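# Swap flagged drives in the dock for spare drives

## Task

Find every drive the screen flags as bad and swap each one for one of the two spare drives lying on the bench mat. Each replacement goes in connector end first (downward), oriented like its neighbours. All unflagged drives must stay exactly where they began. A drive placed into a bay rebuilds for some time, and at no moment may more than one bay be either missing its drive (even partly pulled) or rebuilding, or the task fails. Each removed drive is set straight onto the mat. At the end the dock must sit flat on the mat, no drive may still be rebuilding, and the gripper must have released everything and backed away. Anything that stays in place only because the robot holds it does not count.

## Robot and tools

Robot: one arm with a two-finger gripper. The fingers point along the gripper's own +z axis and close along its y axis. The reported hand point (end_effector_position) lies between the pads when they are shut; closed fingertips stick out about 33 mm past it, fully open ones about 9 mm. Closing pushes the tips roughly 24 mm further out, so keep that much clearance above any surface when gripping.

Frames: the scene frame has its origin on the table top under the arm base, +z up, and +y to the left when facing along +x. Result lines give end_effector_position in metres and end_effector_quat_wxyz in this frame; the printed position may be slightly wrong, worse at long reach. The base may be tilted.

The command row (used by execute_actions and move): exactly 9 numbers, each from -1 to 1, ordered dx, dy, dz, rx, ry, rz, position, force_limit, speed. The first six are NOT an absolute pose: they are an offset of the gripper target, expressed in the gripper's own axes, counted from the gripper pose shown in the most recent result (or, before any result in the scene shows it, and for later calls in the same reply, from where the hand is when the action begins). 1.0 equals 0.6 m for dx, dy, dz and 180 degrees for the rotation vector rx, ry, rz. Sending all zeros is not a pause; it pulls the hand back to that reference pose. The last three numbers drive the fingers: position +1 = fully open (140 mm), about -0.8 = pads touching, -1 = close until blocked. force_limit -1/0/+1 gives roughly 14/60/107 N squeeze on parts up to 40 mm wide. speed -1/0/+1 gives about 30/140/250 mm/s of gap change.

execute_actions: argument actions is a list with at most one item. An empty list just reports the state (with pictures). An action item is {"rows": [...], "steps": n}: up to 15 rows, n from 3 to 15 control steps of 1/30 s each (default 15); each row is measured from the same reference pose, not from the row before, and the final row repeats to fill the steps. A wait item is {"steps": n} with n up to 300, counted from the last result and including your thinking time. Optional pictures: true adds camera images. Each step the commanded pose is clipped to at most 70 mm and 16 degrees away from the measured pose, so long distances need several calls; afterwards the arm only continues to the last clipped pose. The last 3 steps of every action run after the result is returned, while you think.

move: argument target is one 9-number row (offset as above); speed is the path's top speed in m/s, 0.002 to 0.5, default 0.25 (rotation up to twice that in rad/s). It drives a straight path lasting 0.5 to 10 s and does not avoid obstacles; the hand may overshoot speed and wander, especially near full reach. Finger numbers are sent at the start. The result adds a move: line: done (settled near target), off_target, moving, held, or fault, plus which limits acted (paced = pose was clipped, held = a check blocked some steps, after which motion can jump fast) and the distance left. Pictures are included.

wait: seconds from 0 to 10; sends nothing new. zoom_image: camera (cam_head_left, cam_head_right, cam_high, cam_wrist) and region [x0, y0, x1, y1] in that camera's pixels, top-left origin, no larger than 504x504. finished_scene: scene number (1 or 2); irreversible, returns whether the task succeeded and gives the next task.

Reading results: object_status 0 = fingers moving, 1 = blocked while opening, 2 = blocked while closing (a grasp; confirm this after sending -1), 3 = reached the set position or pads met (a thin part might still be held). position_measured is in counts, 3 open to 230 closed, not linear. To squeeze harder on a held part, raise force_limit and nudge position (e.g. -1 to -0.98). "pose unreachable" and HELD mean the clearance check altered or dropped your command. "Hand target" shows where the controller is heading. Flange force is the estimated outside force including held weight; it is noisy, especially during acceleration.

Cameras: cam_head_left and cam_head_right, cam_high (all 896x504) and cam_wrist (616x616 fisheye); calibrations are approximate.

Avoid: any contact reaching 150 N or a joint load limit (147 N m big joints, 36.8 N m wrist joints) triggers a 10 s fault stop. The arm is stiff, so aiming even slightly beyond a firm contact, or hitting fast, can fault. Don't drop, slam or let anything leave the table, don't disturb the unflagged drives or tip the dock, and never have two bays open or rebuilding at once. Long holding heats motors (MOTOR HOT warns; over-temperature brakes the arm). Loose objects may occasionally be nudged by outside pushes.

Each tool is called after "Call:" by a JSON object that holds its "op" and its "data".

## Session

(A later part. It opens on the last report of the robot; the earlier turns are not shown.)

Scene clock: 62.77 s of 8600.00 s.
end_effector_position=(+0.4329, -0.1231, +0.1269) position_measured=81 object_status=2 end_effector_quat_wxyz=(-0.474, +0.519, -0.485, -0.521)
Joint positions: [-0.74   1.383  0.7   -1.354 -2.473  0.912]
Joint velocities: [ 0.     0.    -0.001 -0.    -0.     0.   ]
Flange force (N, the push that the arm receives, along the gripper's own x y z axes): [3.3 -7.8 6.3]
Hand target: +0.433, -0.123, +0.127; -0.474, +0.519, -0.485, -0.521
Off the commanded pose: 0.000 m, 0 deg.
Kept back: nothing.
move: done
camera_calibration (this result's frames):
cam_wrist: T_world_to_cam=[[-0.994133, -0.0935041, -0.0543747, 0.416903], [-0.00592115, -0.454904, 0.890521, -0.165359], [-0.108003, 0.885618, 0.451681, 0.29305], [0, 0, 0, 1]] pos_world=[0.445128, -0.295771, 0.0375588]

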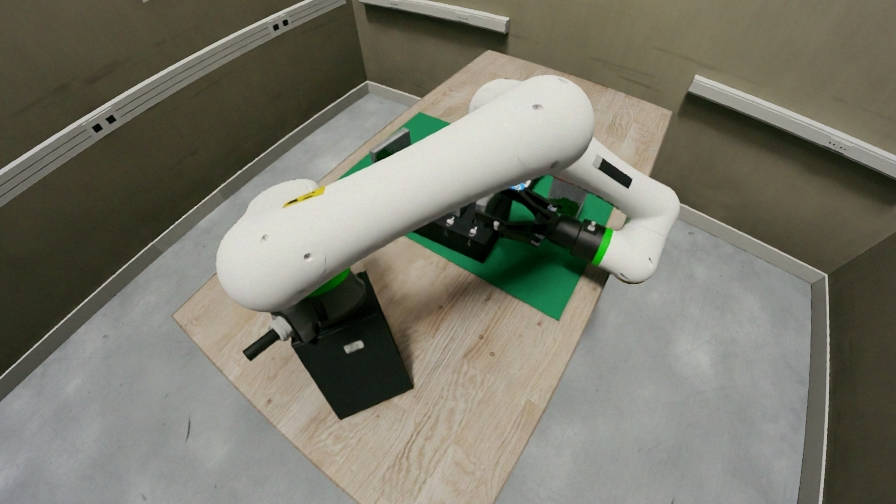

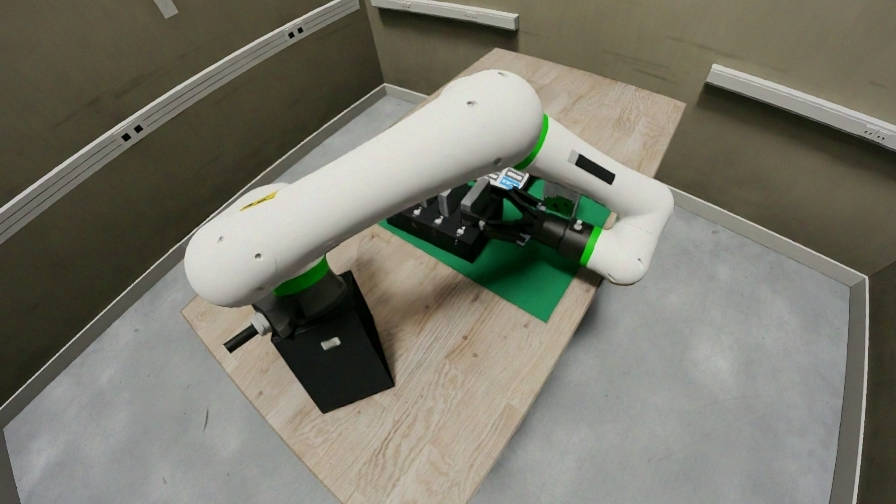

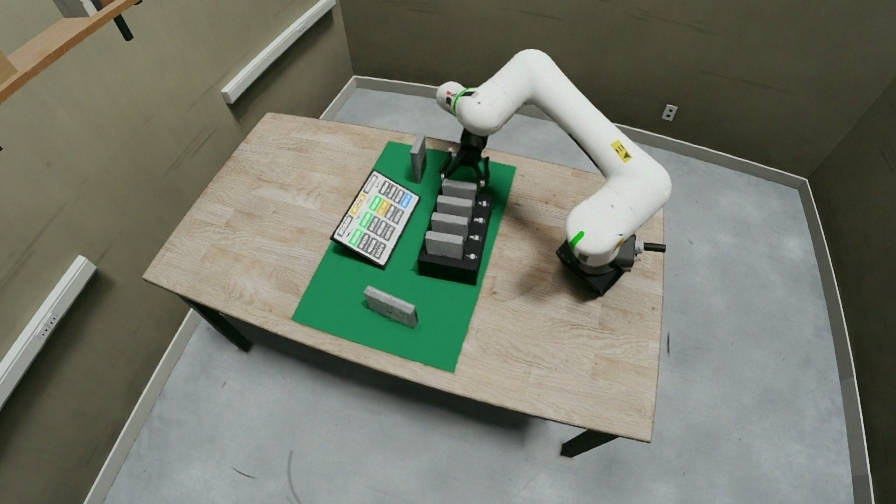

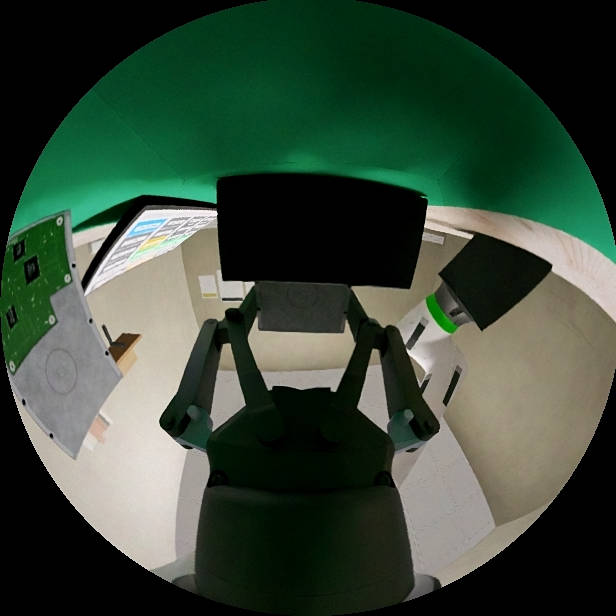

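Call:
{"op": "move", "data": {"target": [0,0,0,0,0,0,0.75,0,0]}}

Call:
{"op": "move", "data": {"target": [-0.22,0,0,0,0,-0.006,0.75,0,0], "speed": 0.15}}

Call:
{"op": "move", "data": {"target": [0,-0.1,0,0,0.5,0,-0.1,0,0], "speed": 0.4}}

Call:
{"op": "move", "data": {"target": [-0.66,-0.05,0,0,0,-0.47,-0.1,0,0], "speed": 0.35}}

Scene clock: 63.70 s of 8600.00 s.
end_effector_position=(+0.4329, -0.1231, +0.1269) position_measured=35 object_status=3 end_effector_quat_wxyz=(-0.474, +0.519, -0.485, -0.521)
Joint positions: [-0.74   1.383  0.7   -1.354 -2.473  0.912]
Joint velocities: [-0.    -0.    -0.001 -0.    -0.     0.   ]
Flange force (N, the push that the arm receives, along the gripper's own x y z axes): [-1.6 -0.7 3.5]
Hand target: +0.433, -0.123, +0.127; -0.474, +0.519, -0.485, -0.521
Off the commanded pose: 0.000 m, 0 deg.
Kept back: nothing.
move: done
camera_calibration (this result's frames):
cam_wrist: T_world_to_cam=[[-0.994133, -0.0935055, -0.0543743, 0.416902], [-0.00592035, -0.454903, 0.890521, -0.165359], [-0.108004, 0.885619, 0.45168, 0.293052], [0, 0, 0, 1]] pos_world=[0.445128, -0.295772, 0.0375588]

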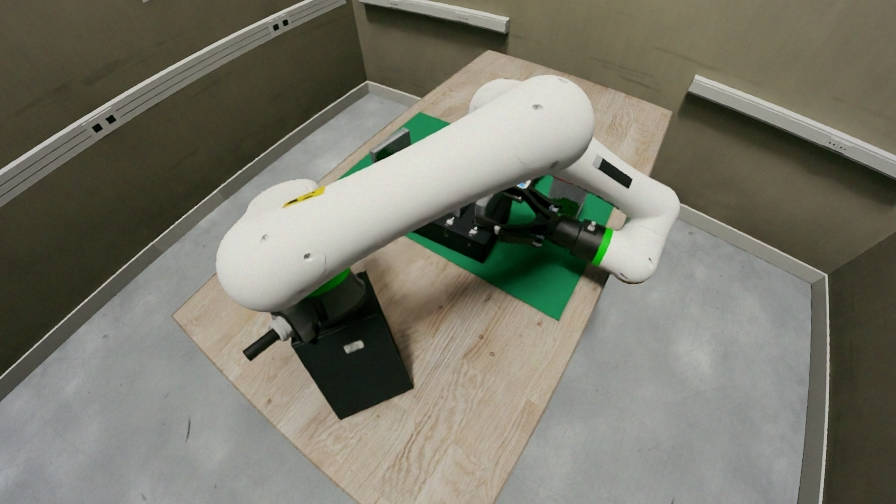

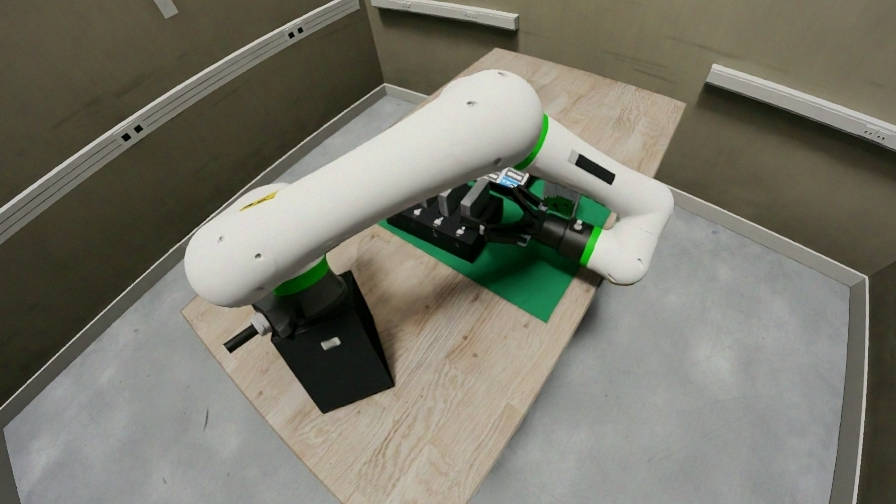

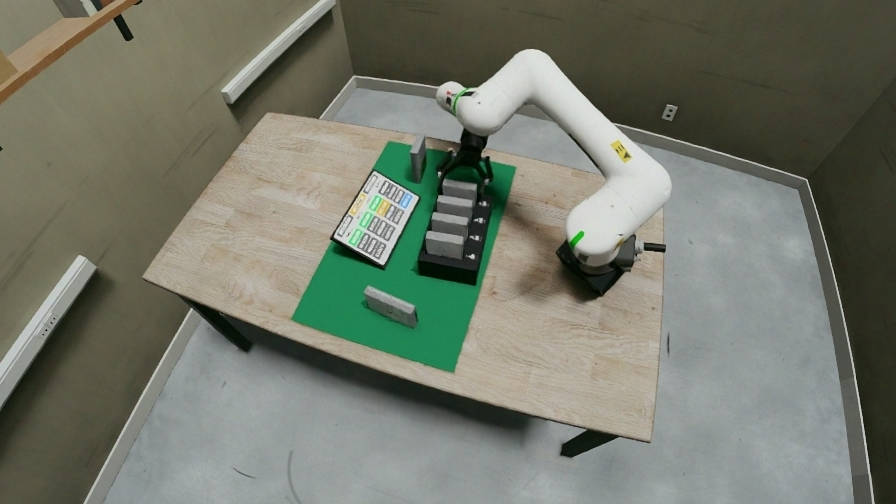

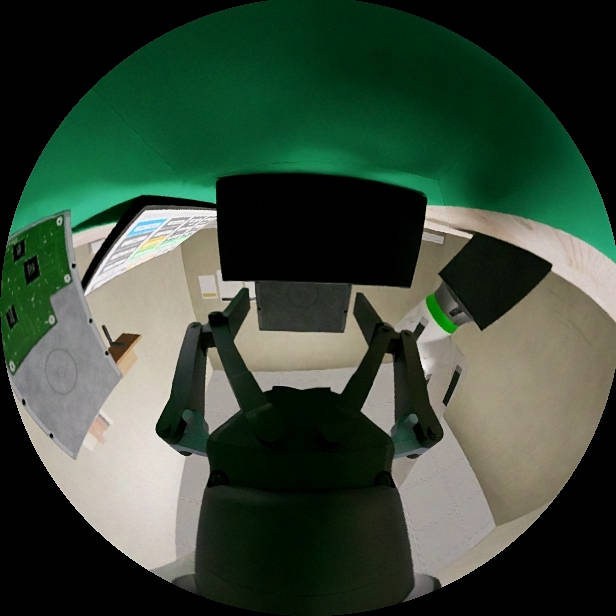

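Scene clock: 64.93 s of 8600.00 s.
end_effector_position=(+0.4345, -0.1222, +0.2590) position_measured=35 object_status=3 end_effector_quat_wxyz=(-0.479, +0.523, -0.480, -0.516)
Joint positions: [-0.85   1.17   0.609 -1.439 -2.583  0.748]
Joint velocities: [-0.    -0.001 -0.001  0.    -0.002  0.   ]
Flange force (N, the push that the arm receives, along the gripper's own x y z axes): [-3.7 -0.7 7.1]
Hand target: +0.435, -0.122, +0.259; -0.479, +0.523, -0.480, -0.516
Off the commanded pose: 0.000 m, 0 deg.
Kept back: nothing.
move: done
camera_calibration (this result's frames):
cam_wrist: T_world_to_cam=[[-0.992965, -0.0932344, -0.0729899, 0.430144], [-0.0225082, -0.456567, 0.889404, -0.275263], [-0.116248, 0.884791, 0.451256, 0.236342], [0, 0, 0, 1]] pos_world=[0.448396, -0.294685, 0.169565]

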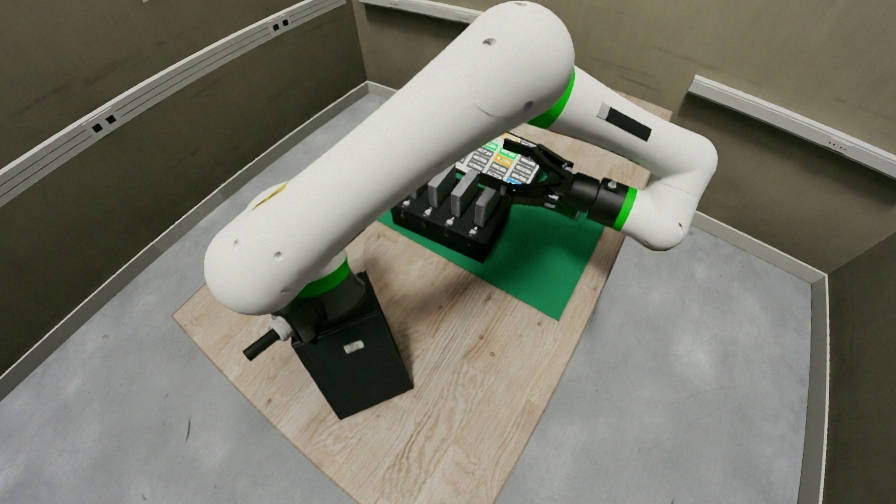

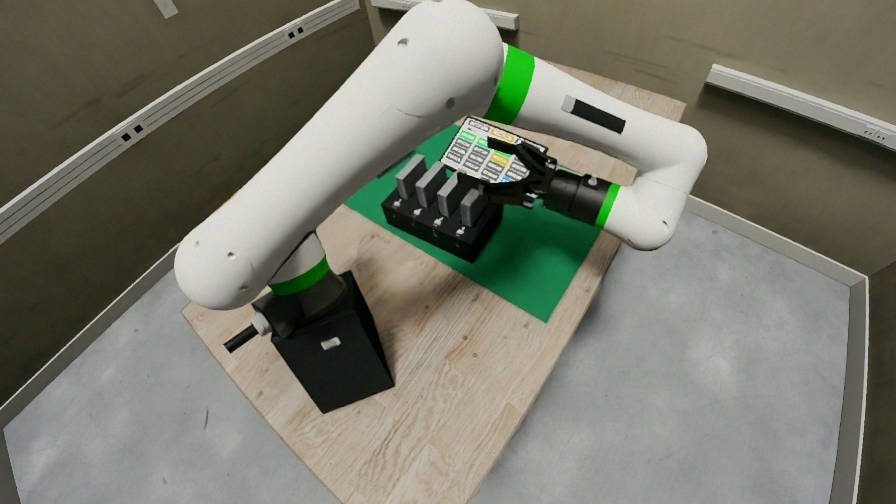

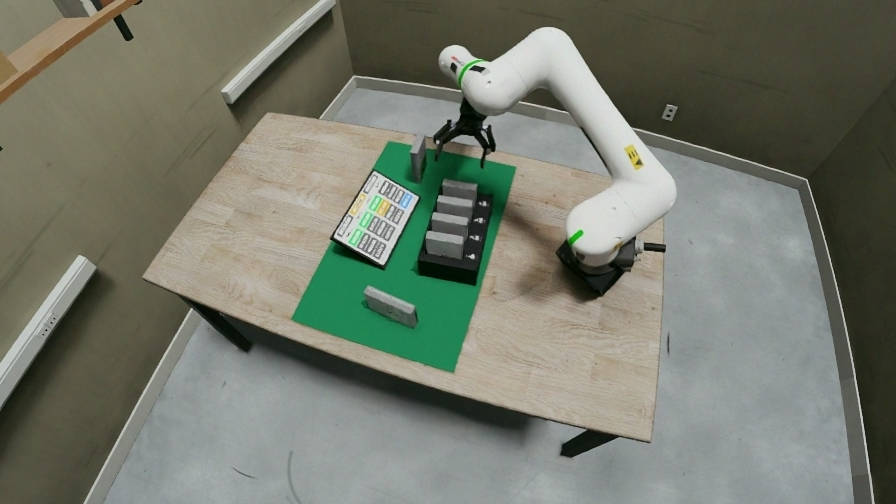

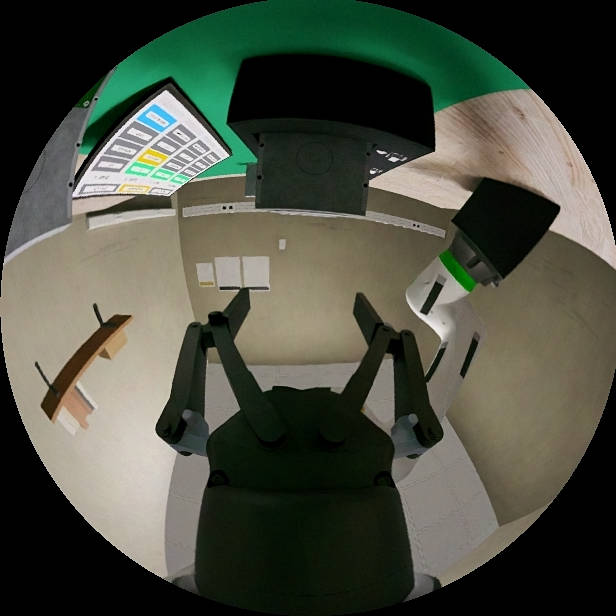

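Scene clock: 67.37 s of 8600.00 s.
end_effector_position=(+0.4944, -0.1175, +0.2600) position_measured=141 object_status=3 end_effector_quat_wxyz=(-0.002, +0.736, -0.677, +0.006)
Joint positions: [-0.531  0.135  0.014 -0.521 -1.429  0.647]
Joint velocities: [ 0.001 -0.001 -0.001  0.     0.001 -0.   ]
Flange force (N, the push that the arm receives, along the gripper's own x y z axes): [1.9 0.6 -0.4]
Hand target: +0.494, -0.117, +0.260; -0.002, +0.736, -0.677, +0.006
Off the commanded pose: 0.001 m, 0 deg.
Kept back: nothing.
move: done
camera_calibration (this result's frames):
cam_wrist: T_world_to_cam=[[-0.988891, -0.148626, 0.00232036, 0.462045], [-0.131382, 0.881247, 0.454029, 0.0515924], [-0.0695253, 0.44868, -0.890984, 0.513285], [0, 0, 0, 1]] pos_world=[0.499377, -0.207094, 0.432832]

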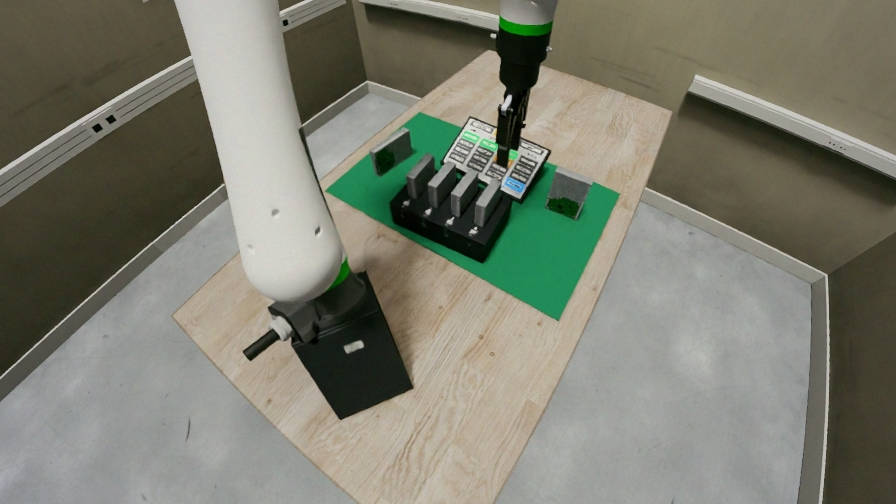

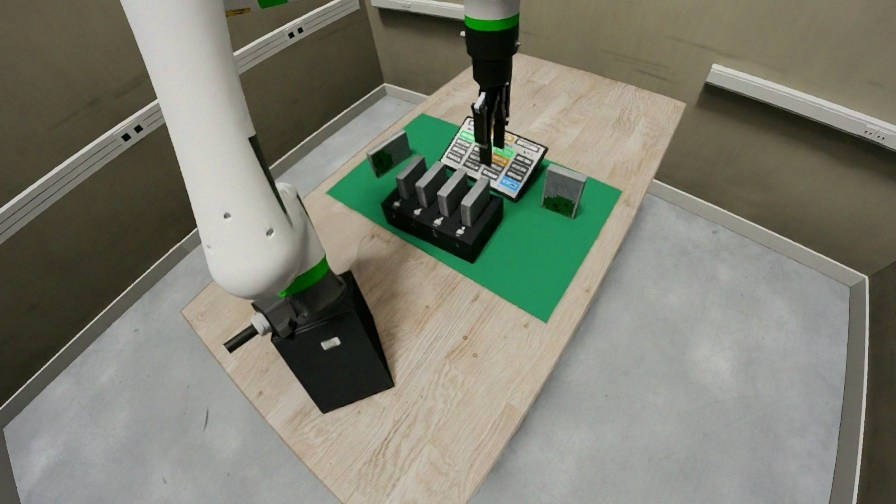

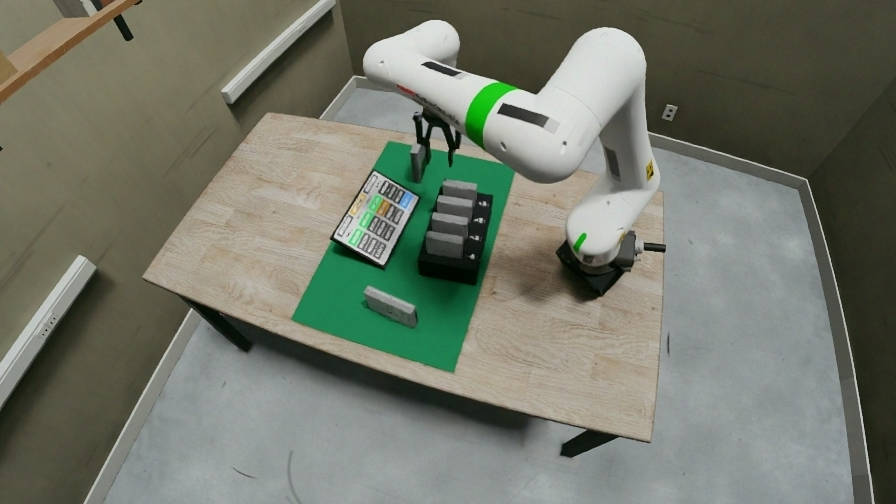

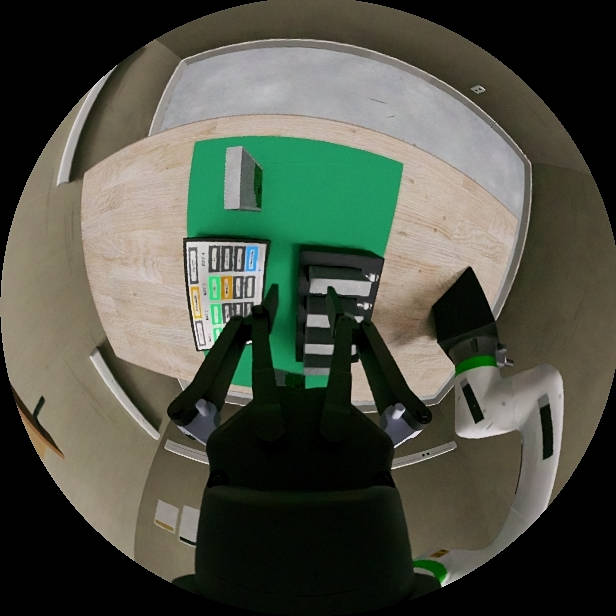

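Scene clock: 69.93 s of 8600.00 s.
end_effector_position=(+0.4908, +0.2806, +0.2585) position_measured=141 object_status=3 end_effector_quat_wxyz=(-0.000, +1.000, -0.006, +0.005)
Joint positions: [ 0.446 -0.277 -0.059 -0.261 -1.337  1.078]
Joint velocities: [-0.     0.     0.002  0.    -0.     0.   ]
Flange force (N, the push that the arm receives, along the gripper's own x y z axes): [-4.1 -2.7 -1.2]
Hand target: +0.491, +0.281, +0.258; -0.000, +1.000, -0.006, +0.005
Off the commanded pose: 0.002 m, 0 deg.
Kept back: nothing.
move: done
camera_calibration (this result's frames):
cam_wrist: T_world_to_cam=[[0.0540774, -0.998459, 0.0124398, 0.241616], [-0.891154, -0.042638, 0.451694, 0.333686], [-0.450467, -0.0355122, -0.892086, 0.656226], [0, 0, 0, 1]] pos_world=[0.579908, 0.278775, 0.43168]

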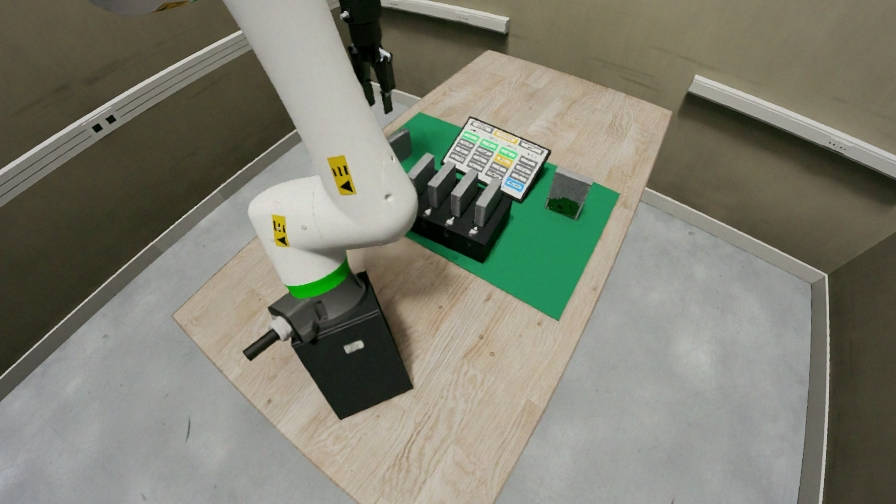

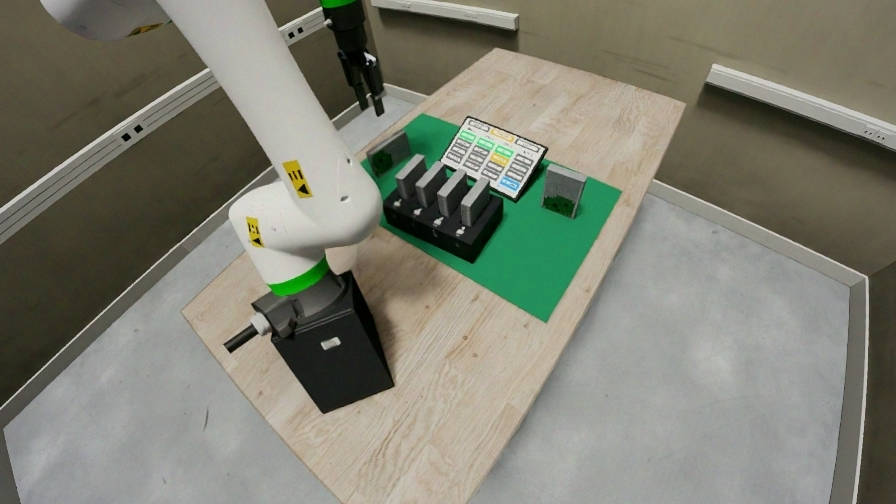

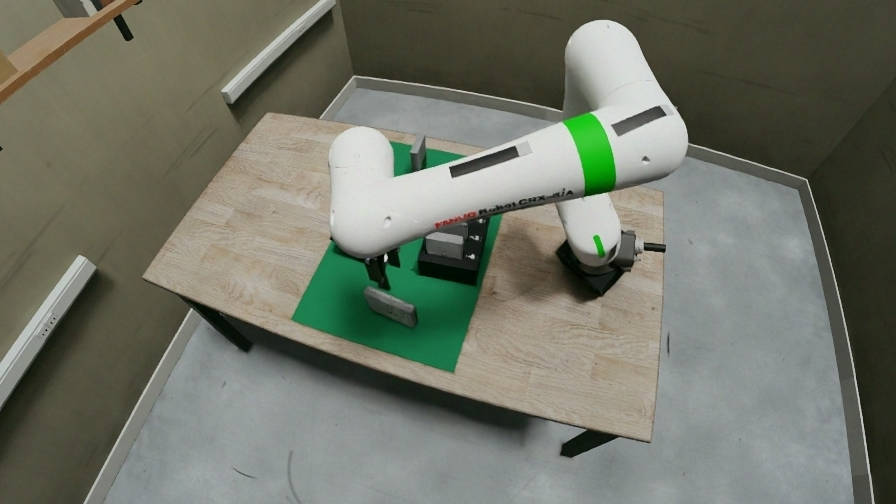

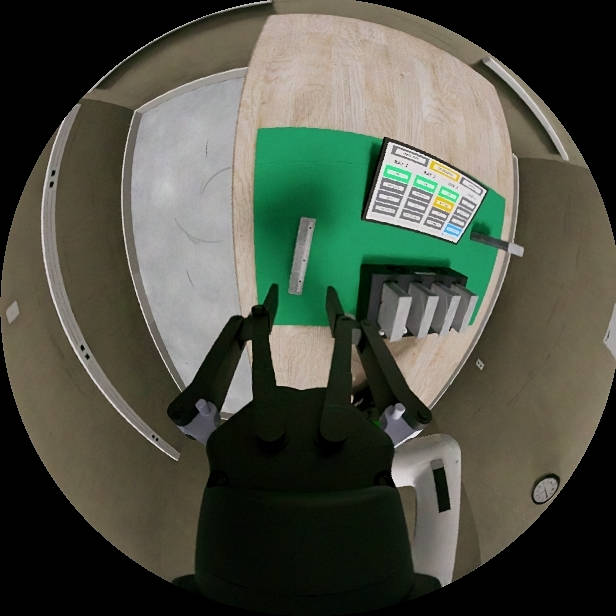

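Call:
{"op": "move", "data": {"target": [0.125,0.002,0.147,0,0,0.043,-0.1,0,0]}}

Call:
{"op": "move", "data": {"target": [0,0,0,0,-0.25,0,-0.1,0,0], "speed": 0.3}}

Call:
{"op": "move", "data": {"target": [0.1,0,0.1,0,0,0,-0.1,0,0], "speed": 0.08}}

Scene clock: 71.07 s of 8600.00 s.
end_effector_position=(+0.5665, +0.2783, +0.1709) position_measured=141 object_status=3 end_effector_quat_wxyz=(-0.000, +0.997, -0.074, +0.005)
Joint positions: [ 0.403 -0.029  0.028 -0.293 -1.194  1.032]
Joint velocities: [ 0.     0.     0.001  0.     0.001 -0.002]
Flange force (N, the push that the arm receives, along the gripper's own x y z axes): [1.2 -0.8 -0.7]
Hand target: +0.566, +0.278, +0.171; -0.000, +0.997, -0.074, +0.005
Off the commanded pose: 0.000 m, 0 deg.
Kept back: nothing.
move: done
camera_calibration (this result's frames):
cam_wrist: T_world_to_cam=[[-0.0810459, -0.996645, 0.0114464, 0.312486], [-0.888974, 0.077474, 0.451357, 0.40602], [-0.45073, 0.0264051, -0.89227, 0.595043], [0, 0, 0, 1]] pos_world=[0.654471, 0.264269, 0.344102]

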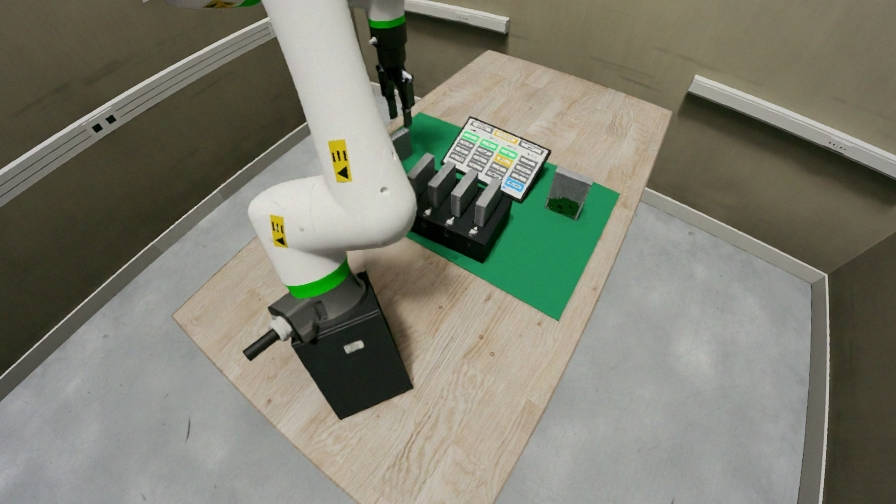

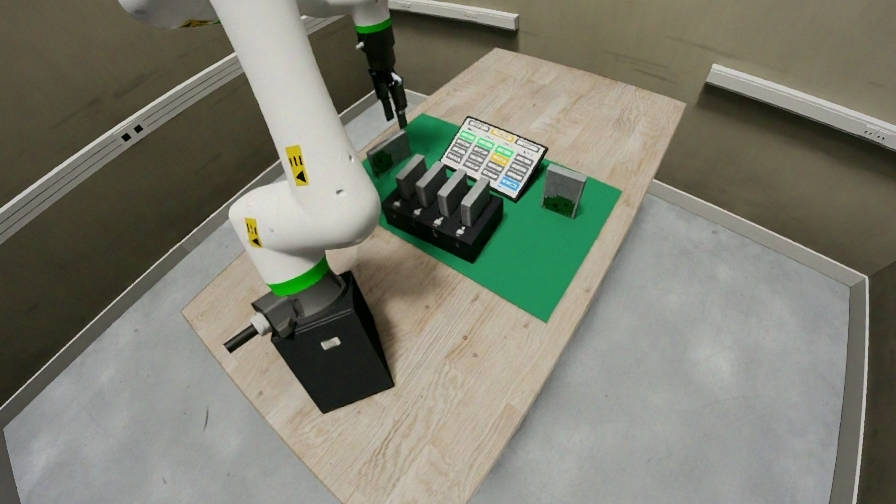

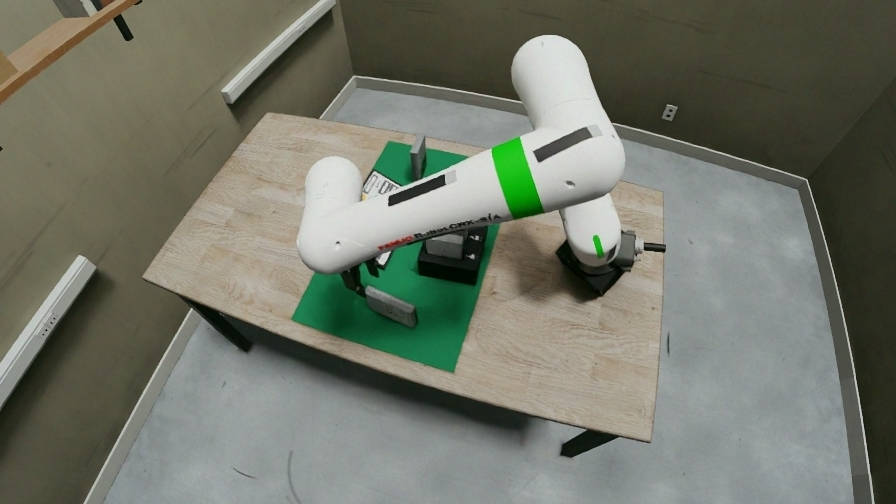

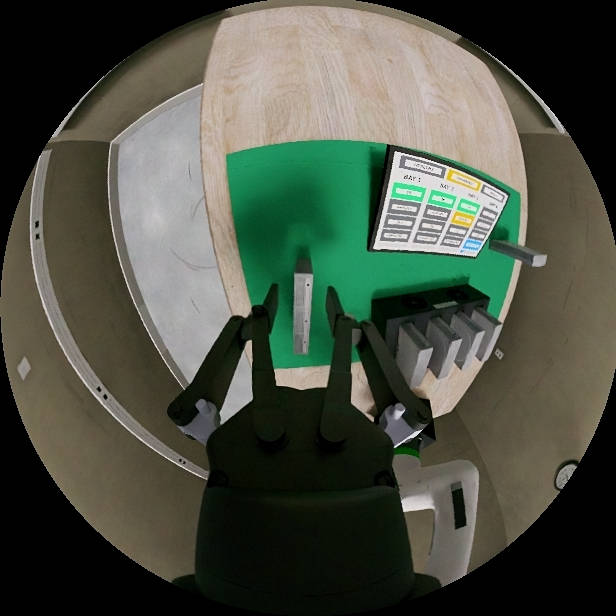

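Scene clock: 72.83 s of 8600.00 s.
end_effector_position=(+0.5663, +0.2784, +0.1703) position_measured=141 object_status=3 end_effector_quat_wxyz=(-0.028, +0.923, -0.069, -0.377)
Joint positions: [ 0.192  0.692  0.981 -0.713 -2.191  1.059]
Joint velocities: [-0.     0.001 -0.001 -0.    -0.002  0.   ]
Flange force (N, the push that the arm receives, along the gripper's own x y z axes): [-7.6 0.1 5.3]
Hand target: +0.566, +0.278, +0.170; -0.028, +0.923, -0.069, -0.377
Off the commanded pose: 0.001 m, 0 deg.
Kept back: nothing.
move: done
camera_calibration (this result's frames):
cam_wrist: T_world_to_cam=[[-0.0914868, -0.995091, -0.0377455, 0.326414], [-0.31549, -0.00698798, 0.948903, 0.0201029], [-0.944508, 0.0987205, -0.313302, 0.755353], [0, 0, 0, 1]] pos_world=[0.749642, 0.250383, 0.229898]

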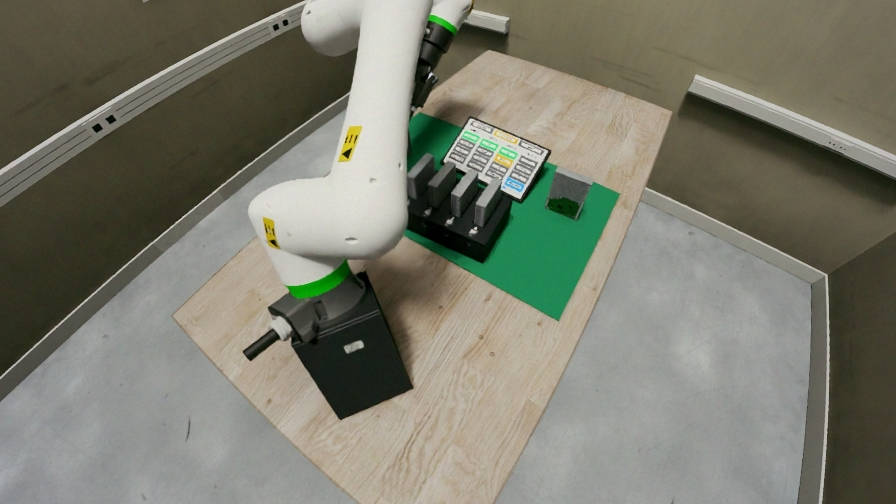

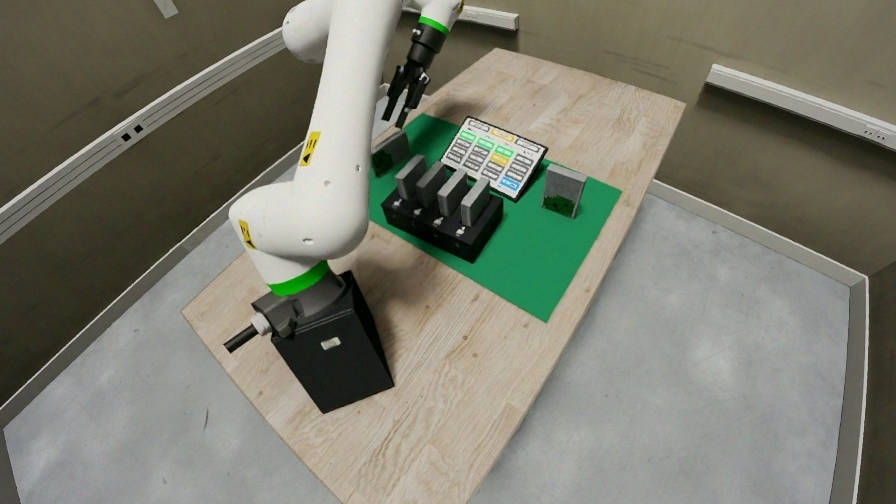

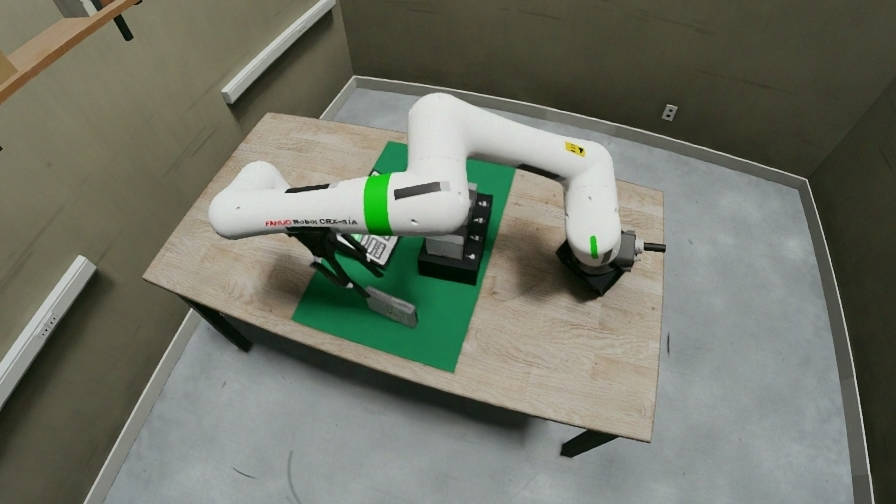

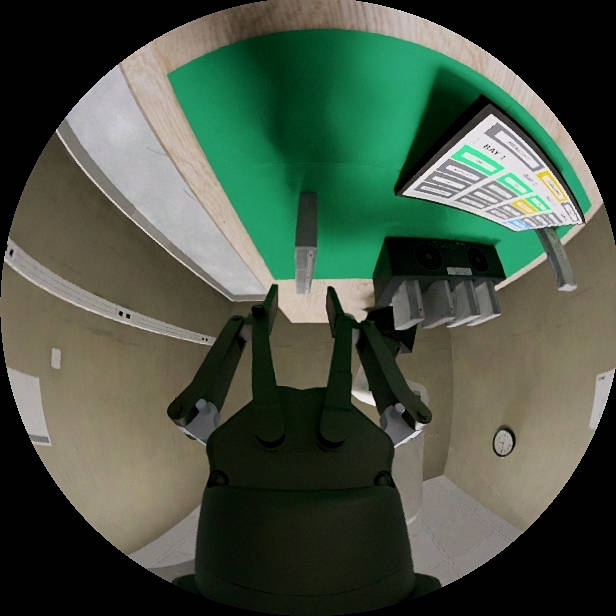

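Scene clock: 74.17 s of 8600.00 s.
end_effector_position=(+0.5669, +0.2781, +0.0855) position_measured=141 object_status=3 end_effector_quat_wxyz=(-0.028, +0.923, -0.069, -0.377)
Joint positions: [ 0.237  0.774  0.936 -0.674 -2.065  1.114]
Joint velocities: [ 0.     0.002  0.001  0.     0.    -0.001]
Flange force (N, the push that the arm receives, along the gripper's own x y z axes): [-12.0 1.5 6.3]
Hand target: +0.567, +0.278, +0.085; -0.028, +0.923, -0.069, -0.377
Off the commanded pose: 0.000 m, 0 deg.
Kept back: nothing.
move: done
camera_calibration (this result's frames):
cam_wrist: T_world_to_cam=[[-0.0916647, -0.995078, -0.0376435, 0.323037], [-0.315486, -0.00683485, 0.948906, 0.100767], [-0.944493, 0.0988572, -0.313306, 0.729336], [0, 0, 0, 1]] pos_world=[0.750254, 0.250035, 0.145047]

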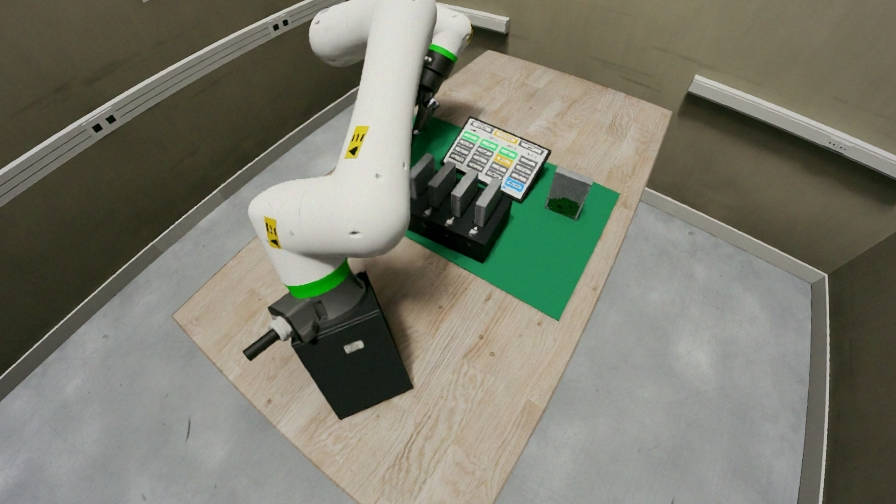

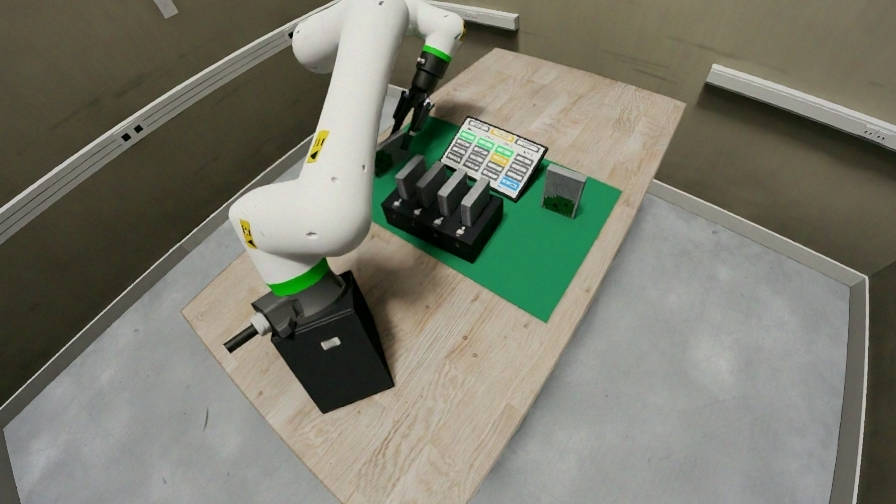

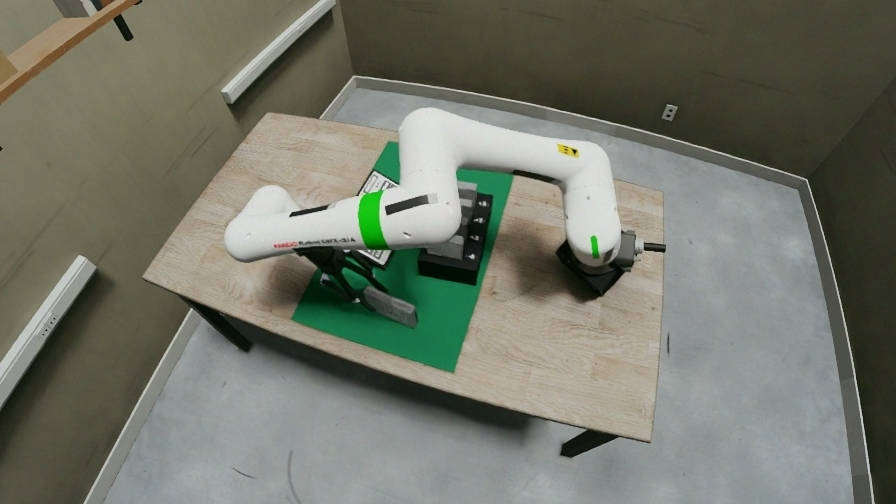

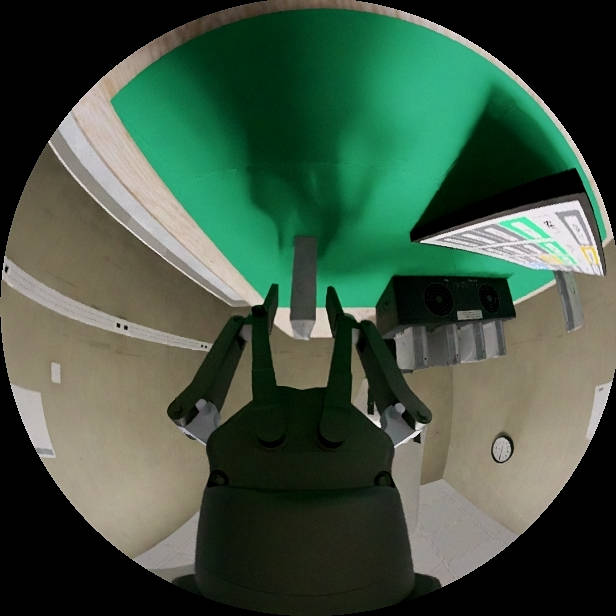

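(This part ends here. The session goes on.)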